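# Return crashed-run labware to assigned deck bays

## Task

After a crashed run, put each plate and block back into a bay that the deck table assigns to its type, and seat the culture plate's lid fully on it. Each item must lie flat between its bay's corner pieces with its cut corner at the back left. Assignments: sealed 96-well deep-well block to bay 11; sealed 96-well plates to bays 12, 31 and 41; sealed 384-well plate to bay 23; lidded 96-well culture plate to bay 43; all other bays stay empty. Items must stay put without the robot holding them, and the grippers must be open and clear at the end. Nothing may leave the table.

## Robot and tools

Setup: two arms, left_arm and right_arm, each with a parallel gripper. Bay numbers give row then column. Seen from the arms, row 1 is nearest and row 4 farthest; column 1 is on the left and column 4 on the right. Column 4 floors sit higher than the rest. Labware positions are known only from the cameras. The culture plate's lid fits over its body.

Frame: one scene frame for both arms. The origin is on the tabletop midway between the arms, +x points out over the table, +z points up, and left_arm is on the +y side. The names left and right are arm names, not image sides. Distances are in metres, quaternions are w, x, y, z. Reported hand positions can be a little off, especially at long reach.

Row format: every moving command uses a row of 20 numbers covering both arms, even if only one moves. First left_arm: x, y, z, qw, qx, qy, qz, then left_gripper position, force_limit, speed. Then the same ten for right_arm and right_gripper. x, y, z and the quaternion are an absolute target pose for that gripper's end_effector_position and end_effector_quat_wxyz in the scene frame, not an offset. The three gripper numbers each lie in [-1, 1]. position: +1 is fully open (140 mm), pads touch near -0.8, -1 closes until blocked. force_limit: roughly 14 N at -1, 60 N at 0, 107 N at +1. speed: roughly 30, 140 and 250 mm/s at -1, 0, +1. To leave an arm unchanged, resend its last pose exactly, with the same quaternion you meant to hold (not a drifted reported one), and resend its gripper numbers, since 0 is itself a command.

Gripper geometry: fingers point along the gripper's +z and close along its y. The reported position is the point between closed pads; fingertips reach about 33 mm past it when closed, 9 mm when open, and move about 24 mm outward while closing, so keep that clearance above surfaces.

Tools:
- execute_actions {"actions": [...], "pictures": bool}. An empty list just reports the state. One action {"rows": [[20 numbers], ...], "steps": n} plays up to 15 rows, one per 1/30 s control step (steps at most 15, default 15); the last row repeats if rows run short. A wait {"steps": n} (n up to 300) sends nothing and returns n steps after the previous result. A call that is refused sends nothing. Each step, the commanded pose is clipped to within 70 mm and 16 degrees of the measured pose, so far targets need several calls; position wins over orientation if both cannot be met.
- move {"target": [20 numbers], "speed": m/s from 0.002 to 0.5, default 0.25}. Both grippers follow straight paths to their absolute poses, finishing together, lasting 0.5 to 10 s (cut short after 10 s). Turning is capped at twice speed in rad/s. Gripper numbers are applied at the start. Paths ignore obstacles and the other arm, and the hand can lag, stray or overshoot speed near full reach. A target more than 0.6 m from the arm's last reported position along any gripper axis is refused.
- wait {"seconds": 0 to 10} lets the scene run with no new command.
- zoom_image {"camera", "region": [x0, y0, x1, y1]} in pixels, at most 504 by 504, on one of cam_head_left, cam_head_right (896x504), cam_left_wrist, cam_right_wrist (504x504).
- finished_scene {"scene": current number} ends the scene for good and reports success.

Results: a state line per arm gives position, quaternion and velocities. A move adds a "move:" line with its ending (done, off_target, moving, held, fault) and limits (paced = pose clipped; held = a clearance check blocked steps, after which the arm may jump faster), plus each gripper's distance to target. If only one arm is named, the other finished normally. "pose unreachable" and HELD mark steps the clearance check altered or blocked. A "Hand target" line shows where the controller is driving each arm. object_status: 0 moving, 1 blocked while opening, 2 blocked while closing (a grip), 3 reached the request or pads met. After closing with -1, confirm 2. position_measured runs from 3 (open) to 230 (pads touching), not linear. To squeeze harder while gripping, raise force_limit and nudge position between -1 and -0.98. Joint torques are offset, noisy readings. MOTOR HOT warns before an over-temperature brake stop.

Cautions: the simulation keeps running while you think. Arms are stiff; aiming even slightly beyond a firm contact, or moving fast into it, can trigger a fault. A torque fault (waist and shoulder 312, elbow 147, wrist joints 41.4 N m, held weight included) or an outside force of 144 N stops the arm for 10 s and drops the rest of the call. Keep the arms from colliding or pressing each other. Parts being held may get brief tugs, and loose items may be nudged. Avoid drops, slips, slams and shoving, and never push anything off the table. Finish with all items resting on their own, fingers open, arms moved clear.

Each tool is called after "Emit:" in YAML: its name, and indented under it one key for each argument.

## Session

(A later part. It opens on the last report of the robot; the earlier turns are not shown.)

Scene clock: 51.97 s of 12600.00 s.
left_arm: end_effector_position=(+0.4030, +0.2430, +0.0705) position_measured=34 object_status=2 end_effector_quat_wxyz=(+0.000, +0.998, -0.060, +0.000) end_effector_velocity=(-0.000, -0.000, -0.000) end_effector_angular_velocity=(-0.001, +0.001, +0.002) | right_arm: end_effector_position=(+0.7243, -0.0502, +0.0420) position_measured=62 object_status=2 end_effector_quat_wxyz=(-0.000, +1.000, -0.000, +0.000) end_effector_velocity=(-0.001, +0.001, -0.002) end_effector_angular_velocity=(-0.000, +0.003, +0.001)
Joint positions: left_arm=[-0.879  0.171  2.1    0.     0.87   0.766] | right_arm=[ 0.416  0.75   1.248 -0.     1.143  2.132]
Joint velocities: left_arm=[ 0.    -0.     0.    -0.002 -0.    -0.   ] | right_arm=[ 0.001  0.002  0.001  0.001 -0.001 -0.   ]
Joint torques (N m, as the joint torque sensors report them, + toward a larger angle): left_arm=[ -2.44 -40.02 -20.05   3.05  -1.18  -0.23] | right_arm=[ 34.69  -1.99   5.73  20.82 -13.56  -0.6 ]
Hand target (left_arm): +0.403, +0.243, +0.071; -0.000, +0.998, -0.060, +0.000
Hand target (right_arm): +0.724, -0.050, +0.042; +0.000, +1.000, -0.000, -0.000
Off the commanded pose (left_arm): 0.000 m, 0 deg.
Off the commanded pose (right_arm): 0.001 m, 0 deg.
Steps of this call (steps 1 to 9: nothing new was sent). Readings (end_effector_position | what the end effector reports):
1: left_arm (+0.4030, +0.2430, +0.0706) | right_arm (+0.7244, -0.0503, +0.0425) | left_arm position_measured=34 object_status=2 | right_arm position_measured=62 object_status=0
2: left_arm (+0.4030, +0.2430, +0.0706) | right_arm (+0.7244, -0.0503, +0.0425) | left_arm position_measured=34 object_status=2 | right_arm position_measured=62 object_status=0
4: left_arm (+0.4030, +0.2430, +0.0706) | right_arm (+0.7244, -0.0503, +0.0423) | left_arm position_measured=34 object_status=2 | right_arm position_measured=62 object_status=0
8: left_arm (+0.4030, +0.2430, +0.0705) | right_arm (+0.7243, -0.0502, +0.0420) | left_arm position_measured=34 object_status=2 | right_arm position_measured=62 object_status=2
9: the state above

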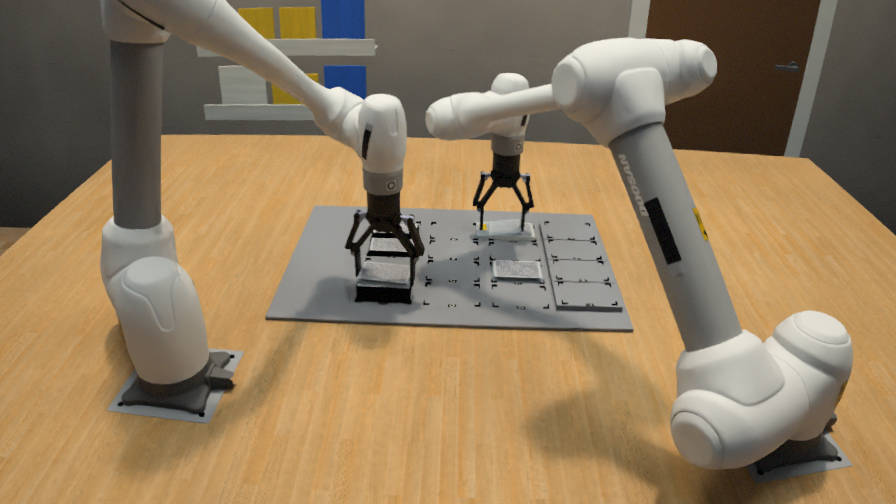

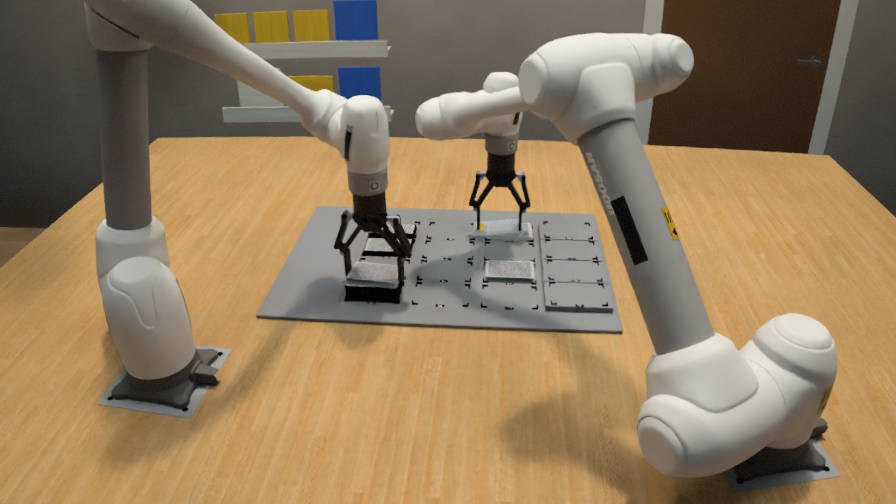

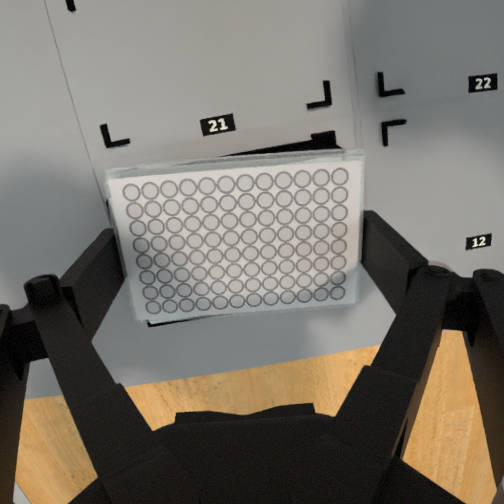

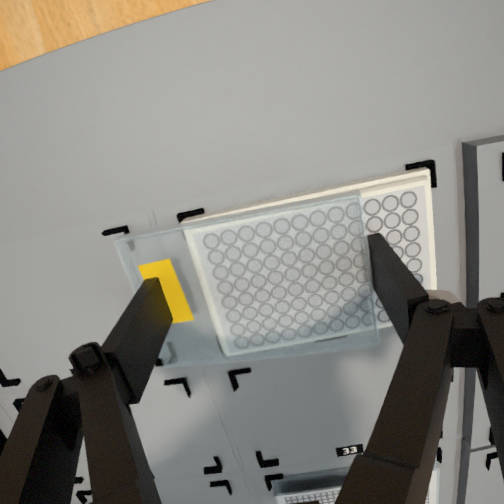

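Emit:
move:
  target: [0.403,0.243,0.085,0,1,0,0,-1,-0.3,-0.8,0.724,-0.040,0.05,0.06,0.998,0,0,1,-0.5,1]
  speed: 0.05

Emit:
move:
  target: [0.403,0.20,0.085,0,1,0,0,-1,-0.3,-0.8,0.724,-0.040,0.036,0.06,0.998,0,0,1,-0.5,1]
  speed: 0.07

Scene clock: 62.33 s of 12600.00 s.
left_arm: end_effector_position=(+0.4030, +0.2430, +0.0850) position_measured=35 object_status=2 end_effector_quat_wxyz=(+0.000, +1.000, +0.000, -0.000) end_effector_velocity=(+0.000, -0.000, +0.000) end_effector_angular_velocity=(+0.001, -0.002, -0.002) | right_arm: end_effector_position=(+0.7276, -0.0508, +0.0515) position_measured=119 object_status=2 end_effector_quat_wxyz=(+0.000, +1.000, +0.001, +0.005) end_effector_velocity=(-0.000, -0.001, -0.000) end_effector_angular_velocity=(-0.001, +0.000, -0.000)
Joint positions: left_arm=[-0.879  0.154  2.088 -0.     0.9    0.646] | right_arm=[ 0.416  0.743  1.242 -0.007  1.148  2.132]
Joint velocities: left_arm=[-0.001 -0.    -0.     0.002  0.    -0.   ] | right_arm=[-0.    -0.     0.001 -0.001  0.     0.   ]
Joint torques (N m, as the joint torque sensors report them, + toward a larger angle): left_arm=[ -1.17 -52.57 -29.54   3.51   0.25  -0.35] | right_arm=[  1.39 -62.79 -17.58   4.13  -2.16  -0.32]
Hand target (left_arm): +0.403, +0.243, +0.085; -0.000, +1.000, +0.000, +0.000
Hand target (right_arm): +0.727, -0.051, +0.050; +0.001, +1.000, +0.001, +0.005
Off the commanded pose (left_arm): 0.000 m, 0 deg.
Off the commanded pose (right_arm): 0.012 m, 7 deg.
FORCE FAULT: contact force on the right arm reached its limit, and that arm stopped for 10 seconds. The contact can be on any part of that arm, not only on its tool. That arm ran no command of this call. That arm holds still and accepts commands again. Move the arm away from the contact; if what it grips holds it there, let go first. Pushing or pulling that hard again can fault the arm again.
The stop of the right arm began at step 11 of this call (marked STOPPED below). From that step on that arm followed nothing that you had sent. Nothing is kept back now.
Steps of this call (steps 1 to 262: nothing new was sent). Readings (end_effector_position | what the end effector reports):
1: left_arm (+0.4030, +0.2430, +0.0705) | right_arm (+0.7243, -0.0502, +0.0419) | left_arm position_measured=34 object_status=2 | right_arm position_measured=62 object_status=2
2: left_arm (+0.4030, +0.2430, +0.0705) | right_arm (+0.7242, -0.0501, +0.0419) | left_arm position_measured=34 object_status=2 | right_arm position_measured=62 object_status=2
4: left_arm (+0.4030, +0.2430, +0.0705) | right_arm (+0.7242, -0.0501, +0.0418) | left_arm position_measured=34 object_status=2 | right_arm position_measured=62 object_status=2
8: left_arm (+0.4030, +0.2430, +0.0705) | right_arm (+0.7241, -0.0500, +0.0417) | left_arm position_measured=34 object_status=2 | right_arm position_measured=62 object_status=2
11: left_arm (+0.4030, +0.2430, +0.0705) | right_arm (+0.7250, -0.0510, +0.0441) | left_arm position_measured=34 object_status=2 | right_arm position_measured=62 object_status=2 STOPPED (the right arm)
262: the state above
move: fault (right_arm)

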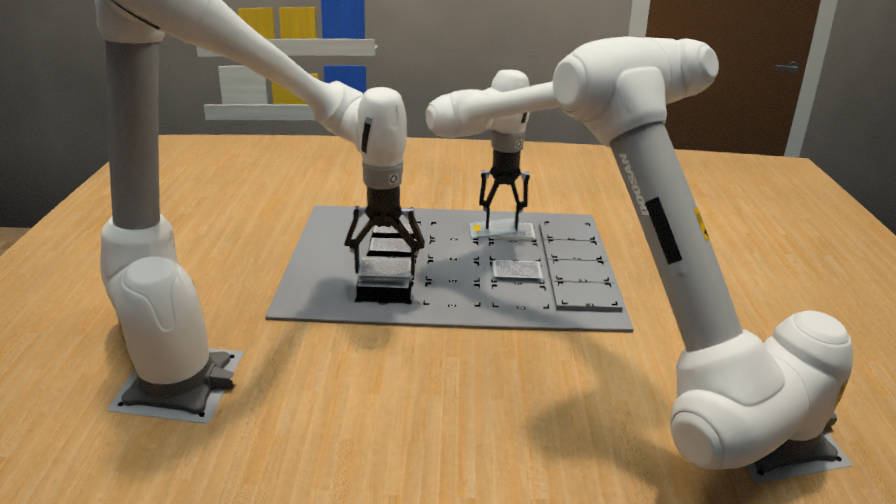

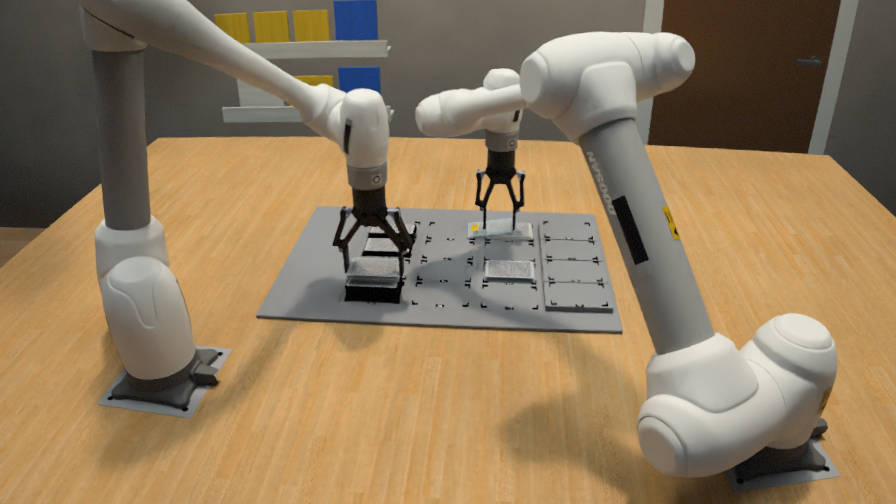

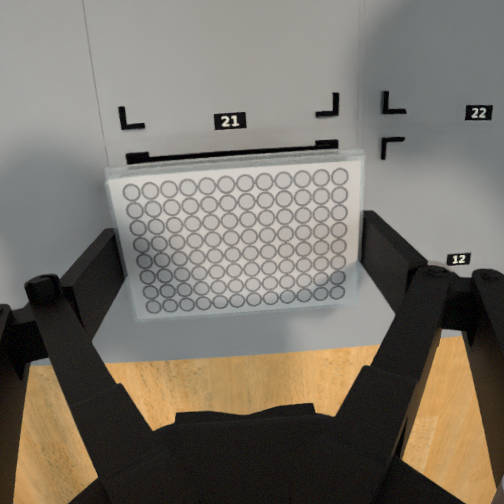

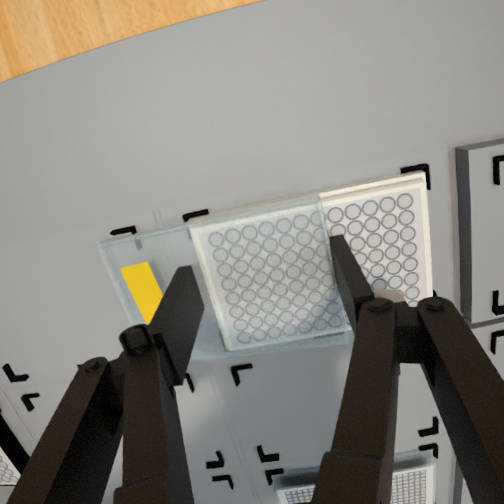

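not run: a fault stop came before this call.

Emit:
move:
  target: [0.403,0.243,0.085,0,1,0,0,-1,-0.3,-0.8,0.724,-0.024,0.05,0.06,0.998,0,0,1,-0.5,1]
  speed: 0.05

Emit:
zoom_image:
  camera: "cam_head_left"
  region: [440,190,570,260]

Scene clock: 69.33 s of 12600.00 s.
left_arm: end_effector_position=(+0.4030, +0.2430, +0.0850) position_measured=35 object_status=2 end_effector_quat_wxyz=(-0.000, +1.000, -0.000, +0.000) end_effector_velocity=(-0.001, +0.000, -0.000) end_effector_angular_velocity=(+0.001, +0.002, +0.000) | right_arm: end_effector_position=(+0.7240, -0.0240, +0.0500) position_measured=3 object_status=3 end_effector_quat_wxyz=(+0.060, +0.998, +0.000, +0.000) end_effector_velocity=(-0.001, +0.001, -0.000) end_effector_angular_velocity=(-0.005, +0.000, +0.002)
Joint positions: left_arm=[-0.879  0.154  2.088  0.     0.9    0.646] | right_arm=[ 0.474  0.808  1.13  -0.102  1.274  2.222]
Joint velocities: left_arm=[-0.     0.     0.    -0.002  0.002  0.001] | right_arm=[ 0.002  0.002 -0.003 -0.004  0.004  0.002]
Joint torques (N m, as the joint torque sensors report them, + toward a larger angle): left_arm=[ -1.36 -52.8  -29.49   3.6    0.34  -0.4 ] | right_arm=[   0.73 -111.49  -40.25    4.47   -0.16    0.38]
Hand target (left_arm): +0.403, +0.243, +0.085; +0.000, +1.000, -0.000, -0.000
Hand target (right_arm): +0.724, -0.024, +0.050; +0.060, +0.998, +0.000, +0.000
Off the commanded pose (left_arm): 0.000 m, 0 deg.
Off the commanded pose (right_arm): 0.000 m, 0 deg.
After step 90, 2.53 s passed at rest.
move: done

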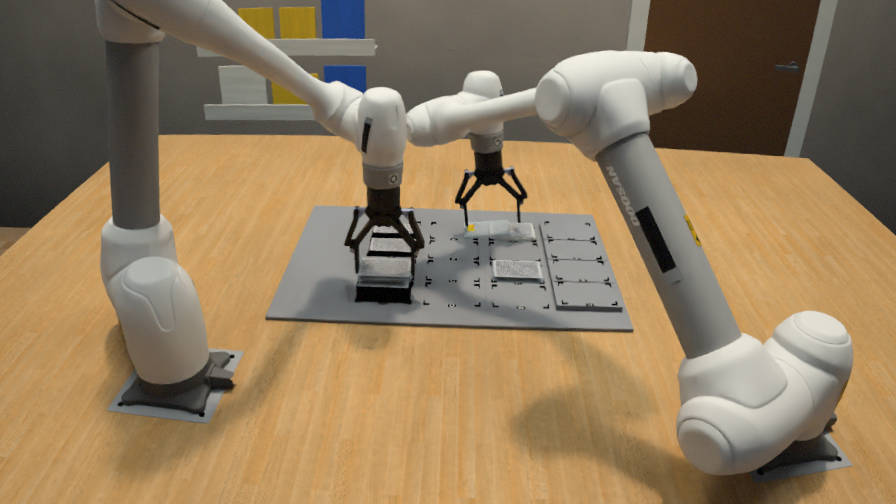

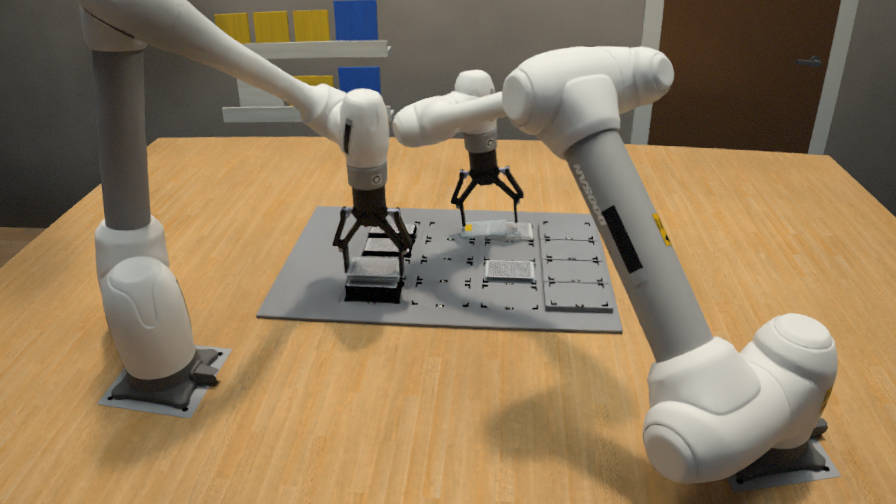

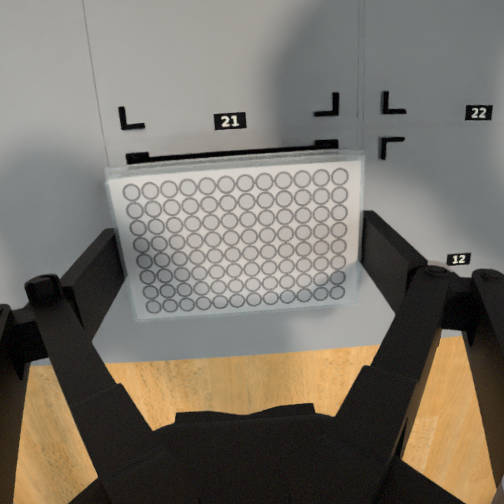

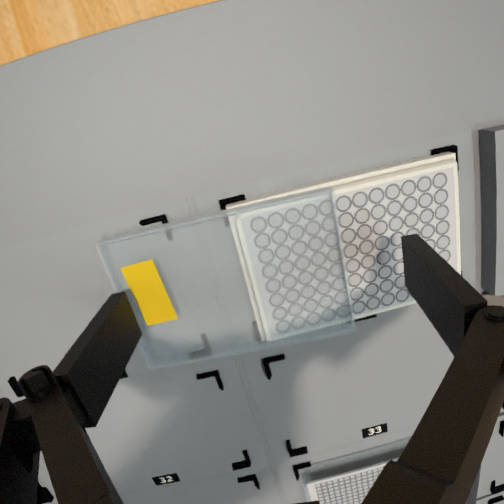

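Region (440, 190, 570, 260) of cam_head_left's 896x504 image, scaled by 3.877, with more detail than that image has; it fills the top 271 rows of this view, and the rest is white.

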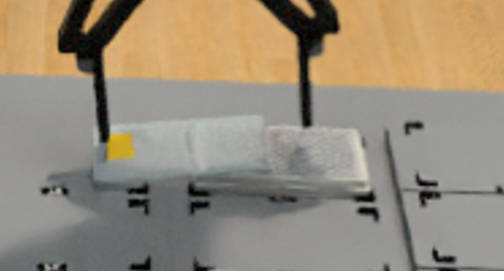

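Emit:
move:
  target: [0.403,0.243,0.085,0,1,0,0,-1,-0.3,-0.8,0.724,-0.008,0.045,0.057,0.998,0,0,1,-0.5,1]
  speed: 0.05

Emit:
move:
  target: [0.403,0.243,0.085,0,1,0,0,-1,-0.3,-0.8,0.724,-0.008,0.0345,0.057,0.998,0,0,1,-0.5,1]
  speed: 0.03

Scene clock: 75.43 s of 12600.00 s.
left_arm: end_effector_position=(+0.4030, +0.2430, +0.0850) position_measured=35 object_status=2 end_effector_quat_wxyz=(-0.000, +1.000, -0.000, -0.000) end_effector_velocity=(-0.000, -0.001, +0.000) end_effector_angular_velocity=(-0.001, -0.000, -0.001) | right_arm: end_effector_position=(+0.7240, -0.0081, +0.0450) position_measured=3 object_status=3 end_effector_quat_wxyz=(+0.057, +0.998, -0.000, +0.000) end_effector_velocity=(+0.001, -0.001, -0.001) end_effector_angular_velocity=(-0.000, +0.001, -0.002)
Joint positions: left_arm=[-0.879  0.154  2.088 -0.     0.9    0.646] | right_arm=[ 0.485  0.825  1.107 -0.096  1.278  2.232]
Joint velocities: left_arm=[-0.001 -0.    -0.    -0.001 -0.     0.   ] | right_arm=[-0.001  0.001 -0.001  0.     0.001  0.001]
Joint torques (N m, as the joint torque sensors report them, + toward a larger angle): left_arm=[ -1.09 -52.64 -29.61   3.65   0.31  -0.25] | right_arm=[   2.02 -115.86  -39.11    4.51    0.     -0.53]
Hand target (left_arm): +0.403, +0.243, +0.085; -0.000, +1.000, +0.000, -0.000
Hand target (right_arm): +0.724, -0.008, +0.045; +0.057, +0.998, -0.000, +0.000
Off the commanded pose (left_arm): 0.000 m, 0 deg.
Off the commanded pose (right_arm): 0.000 m, 0 deg.
After step 90, 2.37 s passed at rest.
move: done

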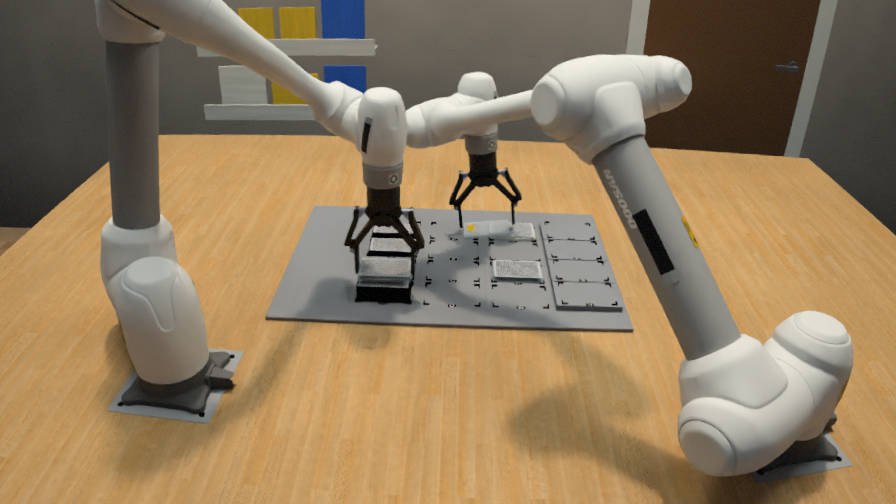

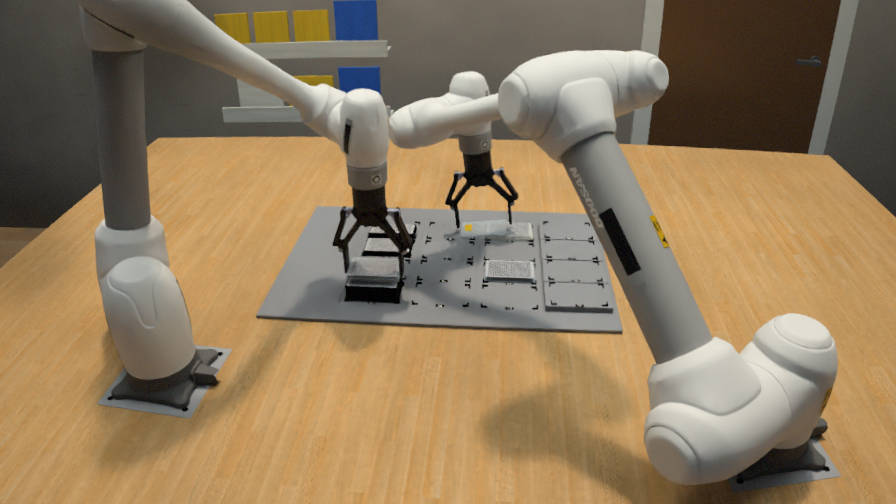

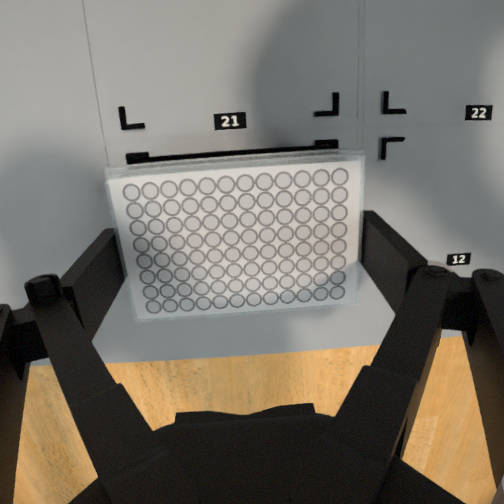

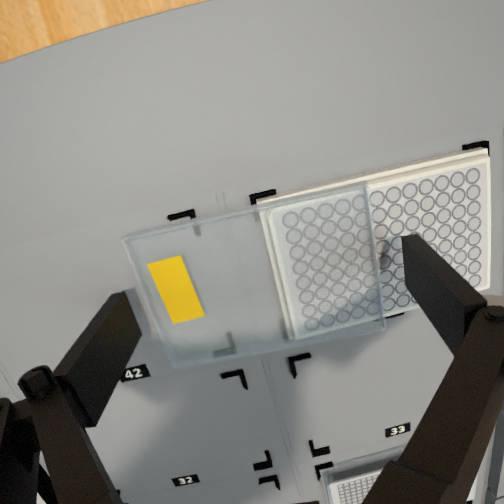

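Scene clock: 76.17 s of 12600.00 s.
left_arm: end_effector_position=(+0.4030, +0.2430, +0.0850) position_measured=35 object_status=2 end_effector_quat_wxyz=(-0.000, +1.000, -0.000, -0.000) end_effector_velocity=(-0.000, +0.000, -0.000) end_effector_angular_velocity=(+0.001, +0.001, -0.001) | right_arm: end_effector_position=(+0.7240, -0.0080, +0.0346) position_measured=3 object_status=3 end_effector_quat_wxyz=(+0.057, +0.998, +0.000, -0.000) end_effector_velocity=(-0.000, -0.000, -0.003) end_effector_angular_velocity=(-0.001, +0.002, -0.000)
Joint positions: left_arm=[-0.879  0.154  2.088 -0.     0.9    0.646] | right_arm=[ 0.486  0.832  1.114 -0.097  1.264  2.233]
Joint velocities: left_arm=[-0.     0.     0.     0.     0.001  0.   ] | right_arm=[-0.     0.003  0.     0.    -0.001  0.   ]
Joint torques (N m, as the joint torque sensors report them, + toward a larger angle): left_arm=[ -1.47 -52.86 -29.72   3.65   0.35  -0.31] | right_arm=[   2.28 -115.4   -38.37    3.79    0.01    0.13]
Hand target (left_arm): +0.403, +0.243, +0.085; -0.000, +1.000, -0.000, -0.000
Hand target (right_arm): +0.724, -0.008, +0.035; +0.057, +0.998, +0.000, -0.000
Off the commanded pose (left_arm): 0.000 m, 0 deg.
Off the commanded pose (right_arm): 0.000 m, 0 deg.
move: done

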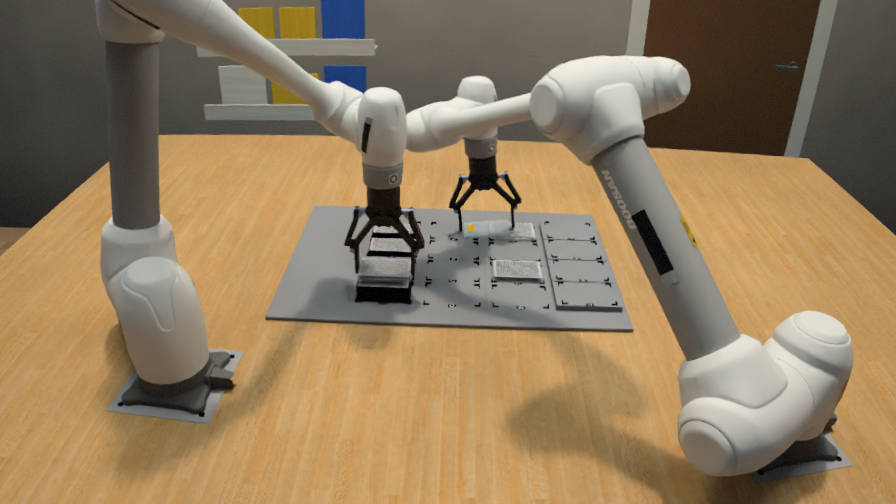

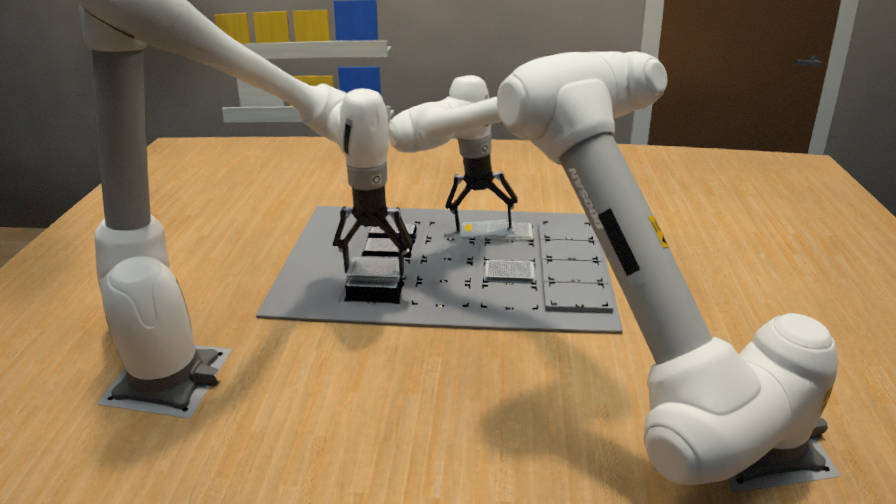

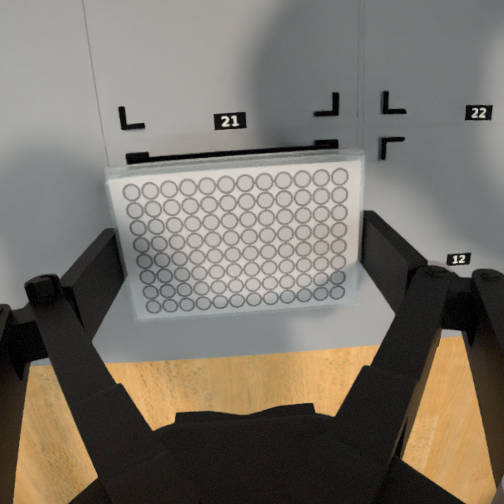

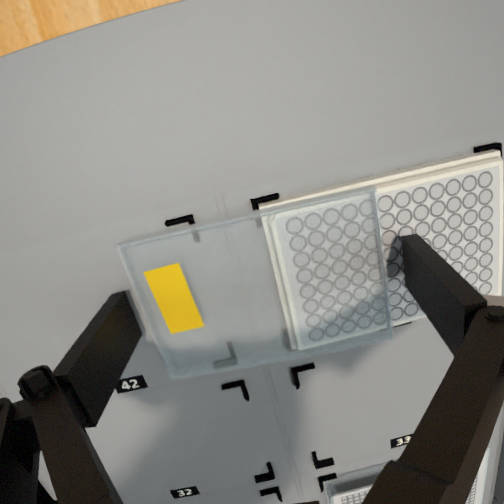

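Emit:
move:
  target: [0.403,0.243,0.085,0,1,0,0,-1,-0.3,-0.8,0.724,-0.006,0.0345,0.057,0.998,0,0,0.68,-0.5,-1]

Scene clock: 79.23 s of 12600.00 s.
left_arm: end_effector_position=(+0.4030, +0.2430, +0.0850) position_measured=35 object_status=2 end_effector_quat_wxyz=(-0.000, +1.000, -0.000, -0.000) end_effector_velocity=(-0.000, +0.000, +0.000) end_effector_angular_velocity=(+0.001, +0.001, +0.001) | right_arm: end_effector_position=(+0.7240, -0.0060, +0.0346) position_measured=32 object_status=0 end_effector_quat_wxyz=(+0.057, +0.998, +0.000, +0.000) end_effector_velocity=(-0.000, -0.000, -0.001) end_effector_angular_velocity=(-0.001, +0.001, +0.000)
Joint positions: left_arm=[-0.879  0.154  2.088 -0.     0.9    0.646] | right_arm=[ 0.487  0.834  1.11  -0.097  1.266  2.235]
Joint velocities: left_arm=[ 0.    -0.    -0.    -0.001  0.002 -0.   ] | right_arm=[ 0.     0.001  0.     0.     0.    -0.   ]
Joint torques (N m, as the joint torque sensors report them, + toward a larger angle): left_arm=[ -1.54 -53.09 -29.82   3.78   0.37  -0.33] | right_arm=[   4.11 -104.85  -33.94    4.9    -1.18   -0.29]
Hand target (left_arm): +0.403, +0.243, +0.085; -0.000, +1.000, -0.000, -0.000
Hand target (right_arm): +0.724, -0.006, +0.034; +0.057, +0.998, -0.000, +0.000
Off the commanded pose (left_arm): 0.000 m, 0 deg.
Off the commanded pose (right_arm): 0.000 m, 0 deg.
move: done

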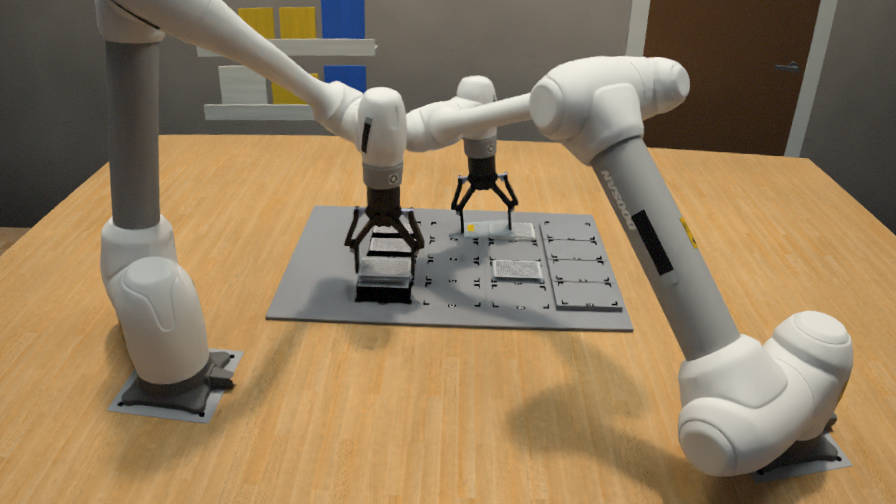

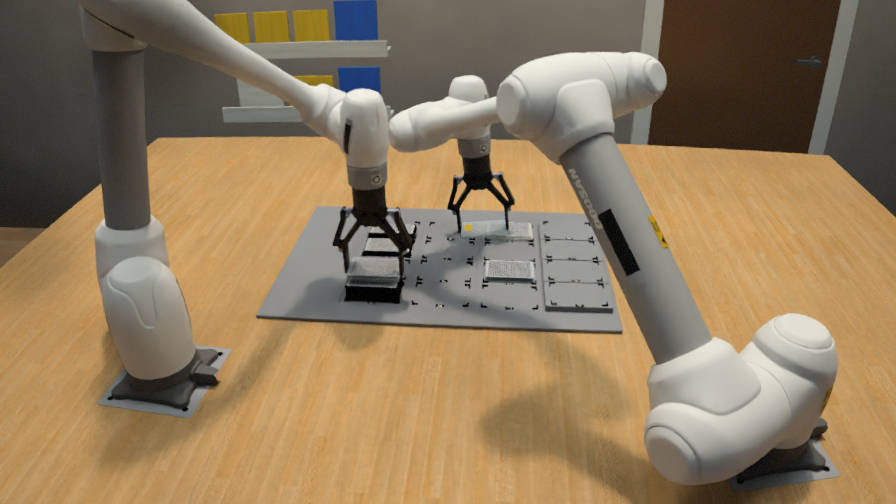

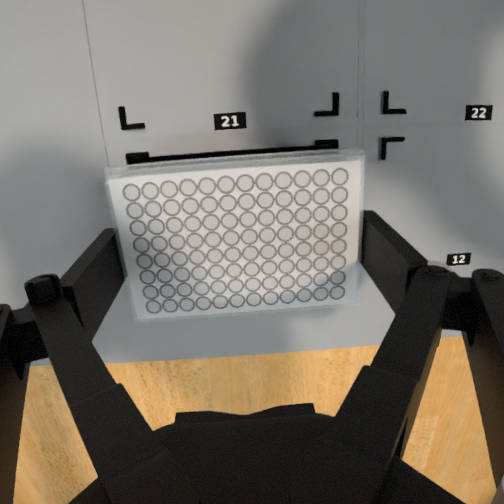

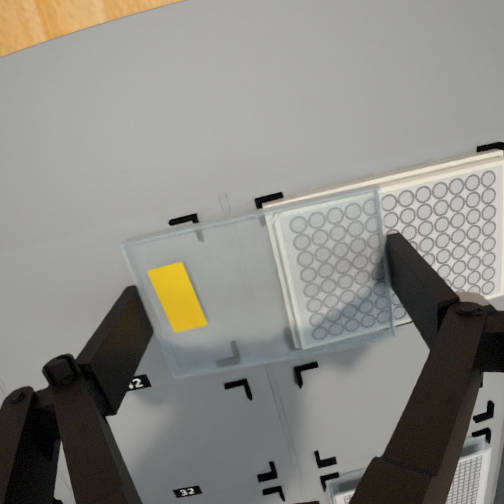

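Emit:
move:
  target: [0.403,0.2,0.085,0,1,0,0,-1,-0.3,-0.8,0.724,-0.079,0.0455,0,1,0,0,0.68,-0.5,-1]
  speed: 0.05

Emit:
zoom_image:
  camera: "cam_right_wrist"
  region: [90,150,440,400]

Scene clock: 87.50 s of 12600.00 s.
left_arm: end_effector_position=(+0.4030, +0.2000, +0.0850) position_measured=35 object_status=2 end_effector_quat_wxyz=(+0.000, +1.000, +0.000, -0.000) end_effector_velocity=(+0.000, -0.001, -0.000) end_effector_angular_velocity=(-0.001, -0.000, +0.000) | right_arm: end_effector_position=(+0.7241, -0.0790, +0.0455) position_measured=32 object_status=2 end_effector_quat_wxyz=(+0.000, +1.000, -0.000, -0.000) end_effector_velocity=(+0.001, -0.001, +0.001) end_effector_angular_velocity=(+0.003, -0.001, -0.000)
Joint positions: left_arm=[-0.924  0.202  2.028 -0.     0.912  0.601] | right_arm=[ 0.389  0.723  1.29  -0.     1.129  2.105]
Joint velocities: left_arm=[-0.001  0.    -0.    -0.    -0.001 -0.001] | right_arm=[-0.002 -0.002  0.001  0.002 -0.002 -0.002]
Joint torques (N m, as the joint torque sensors report them, + toward a larger angle): left_arm=[ -1.07 -58.23 -29.79   3.65   0.44  -0.45] | right_arm=[  -0.08 -102.14  -38.59    3.81   -0.21   -0.66]
Hand target (left_arm): +0.403, +0.200, +0.085; +0.000, +1.000, +0.000, -0.000
Hand target (right_arm): +0.724, -0.079, +0.046; +0.000, +1.000, -0.000, -0.000
Off the commanded pose (left_arm): 0.000 m, 0 deg.
Off the commanded pose (right_arm): 0.000 m, 0 deg.
After step 90, 3.50 s passed at rest.
move: done

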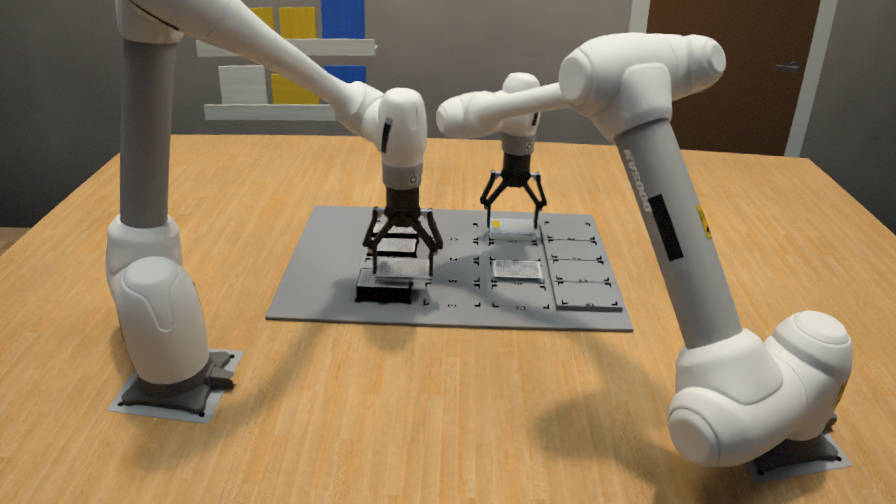

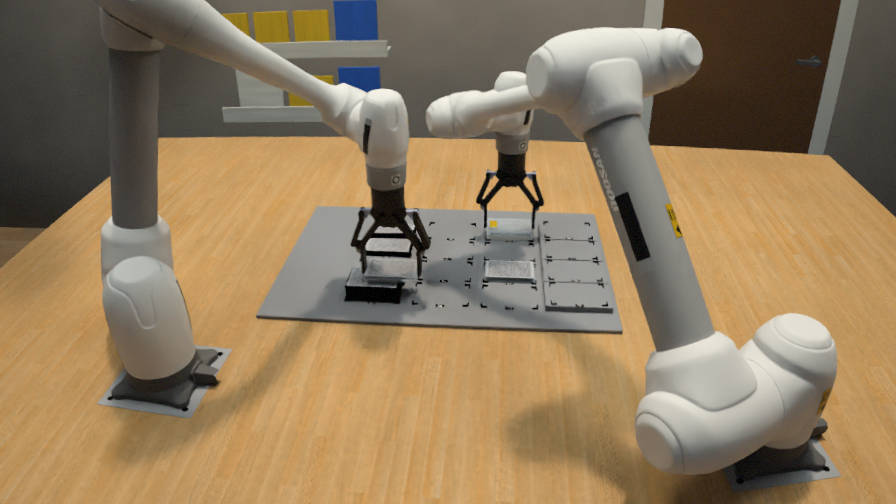

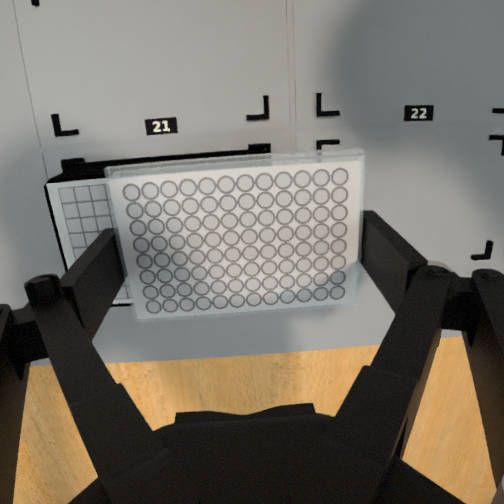

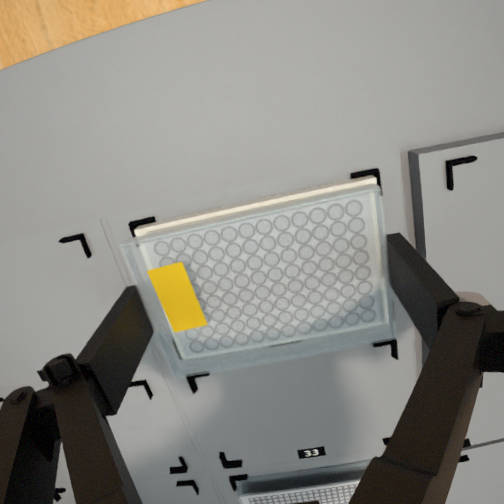

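Region (90, 150, 440, 400) of cam_right_wrist's 504x504 image, scaled by 1.440, with more detail than that image has; it fills the top 360 rows of this view, and the rest is white.

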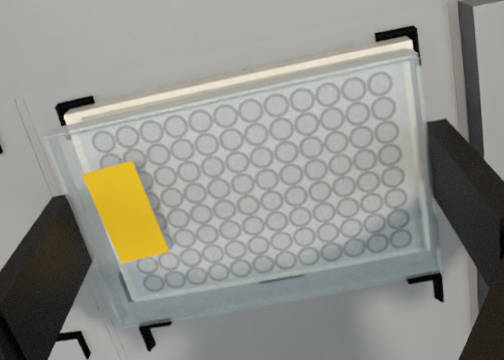

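Emit:
move:
  target: [0.403,0.2,0.085,0,1,0,0,-1,-0.3,-0.8,0.7245,-0.0815,0.0425,0,1,0,0,0.68,-0.5,-1]
  speed: 0.02

Emit:
zoom_image:
  camera: "cam_right_wrist"
  region: [100,160,420,400]

Scene clock: 95.03 s of 12600.00 s.
left_arm: end_effector_position=(+0.4030, +0.2000, +0.0850) position_measured=35 object_status=2 end_effector_quat_wxyz=(+0.000, +1.000, -0.000, -0.000) end_effector_velocity=(-0.000, +0.000, -0.001) end_effector_angular_velocity=(+0.001, -0.000, -0.001) | right_arm: end_effector_position=(+0.7245, -0.0815, +0.0425) position_measured=32 object_status=2 end_effector_quat_wxyz=(-0.000, +1.000, -0.000, -0.000) end_effector_velocity=(+0.001, +0.001, +0.001) end_effector_angular_velocity=(+0.001, -0.002, +0.001)
Joint positions: left_arm=[-0.924  0.202  2.028 -0.     0.912  0.601] | right_arm=[0.387 0.724 1.295 0.    1.123 2.102]
Joint velocities: left_arm=[-0.001  0.     0.001  0.001 -0.001 -0.   ] | right_arm=[ 0.    -0.    -0.001 -0.    -0.001 -0.   ]
Joint torques (N m, as the joint torque sensors report them, + toward a larger angle): left_arm=[ -1.6  -57.65 -29.78   3.73   0.47  -0.26] | right_arm=[   0.95 -102.23  -39.96    3.78   -0.05   -0.26]
Hand target (left_arm): +0.403, +0.200, +0.085; +0.000, +1.000, -0.000, -0.000
Hand target (right_arm): +0.724, -0.082, +0.043; -0.000, +1.000, +0.000, -0.000
Off the commanded pose (left_arm): 0.000 m, 0 deg.
Off the commanded pose (right_arm): 0.000 m, 0 deg.
After step 90, 3.83 s passed at rest.
move: done

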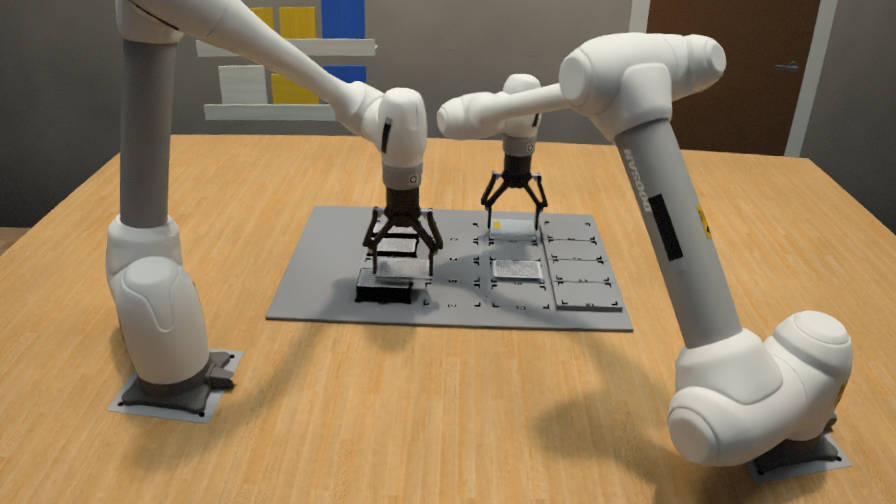

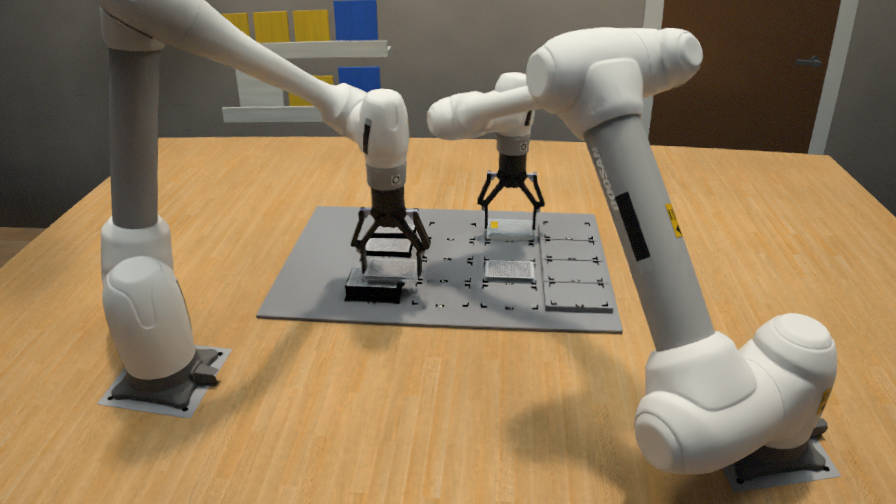

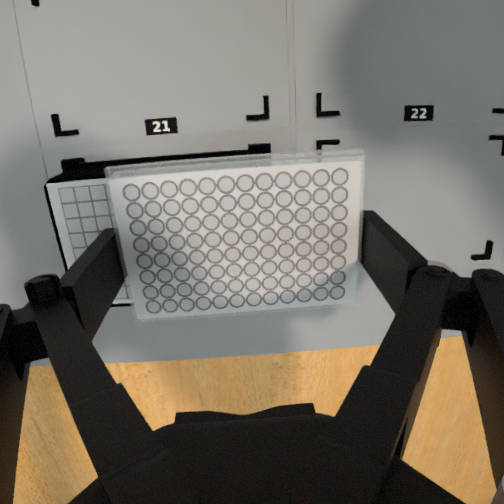

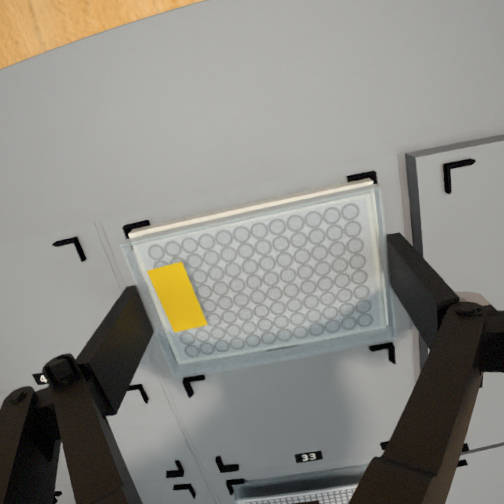

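Region (100, 160, 420, 400) of cam_right_wrist's 504x504 image, scaled by 1.575, with more detail than that image has; it fills the top 378 rows of this view, and the rest is white.

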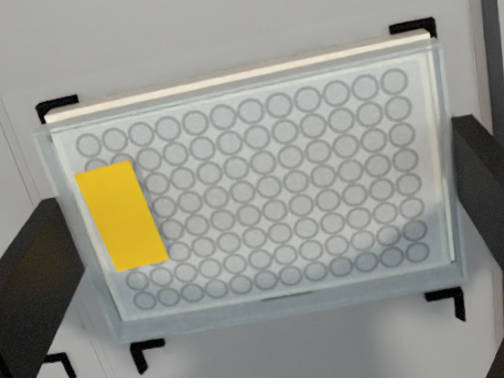

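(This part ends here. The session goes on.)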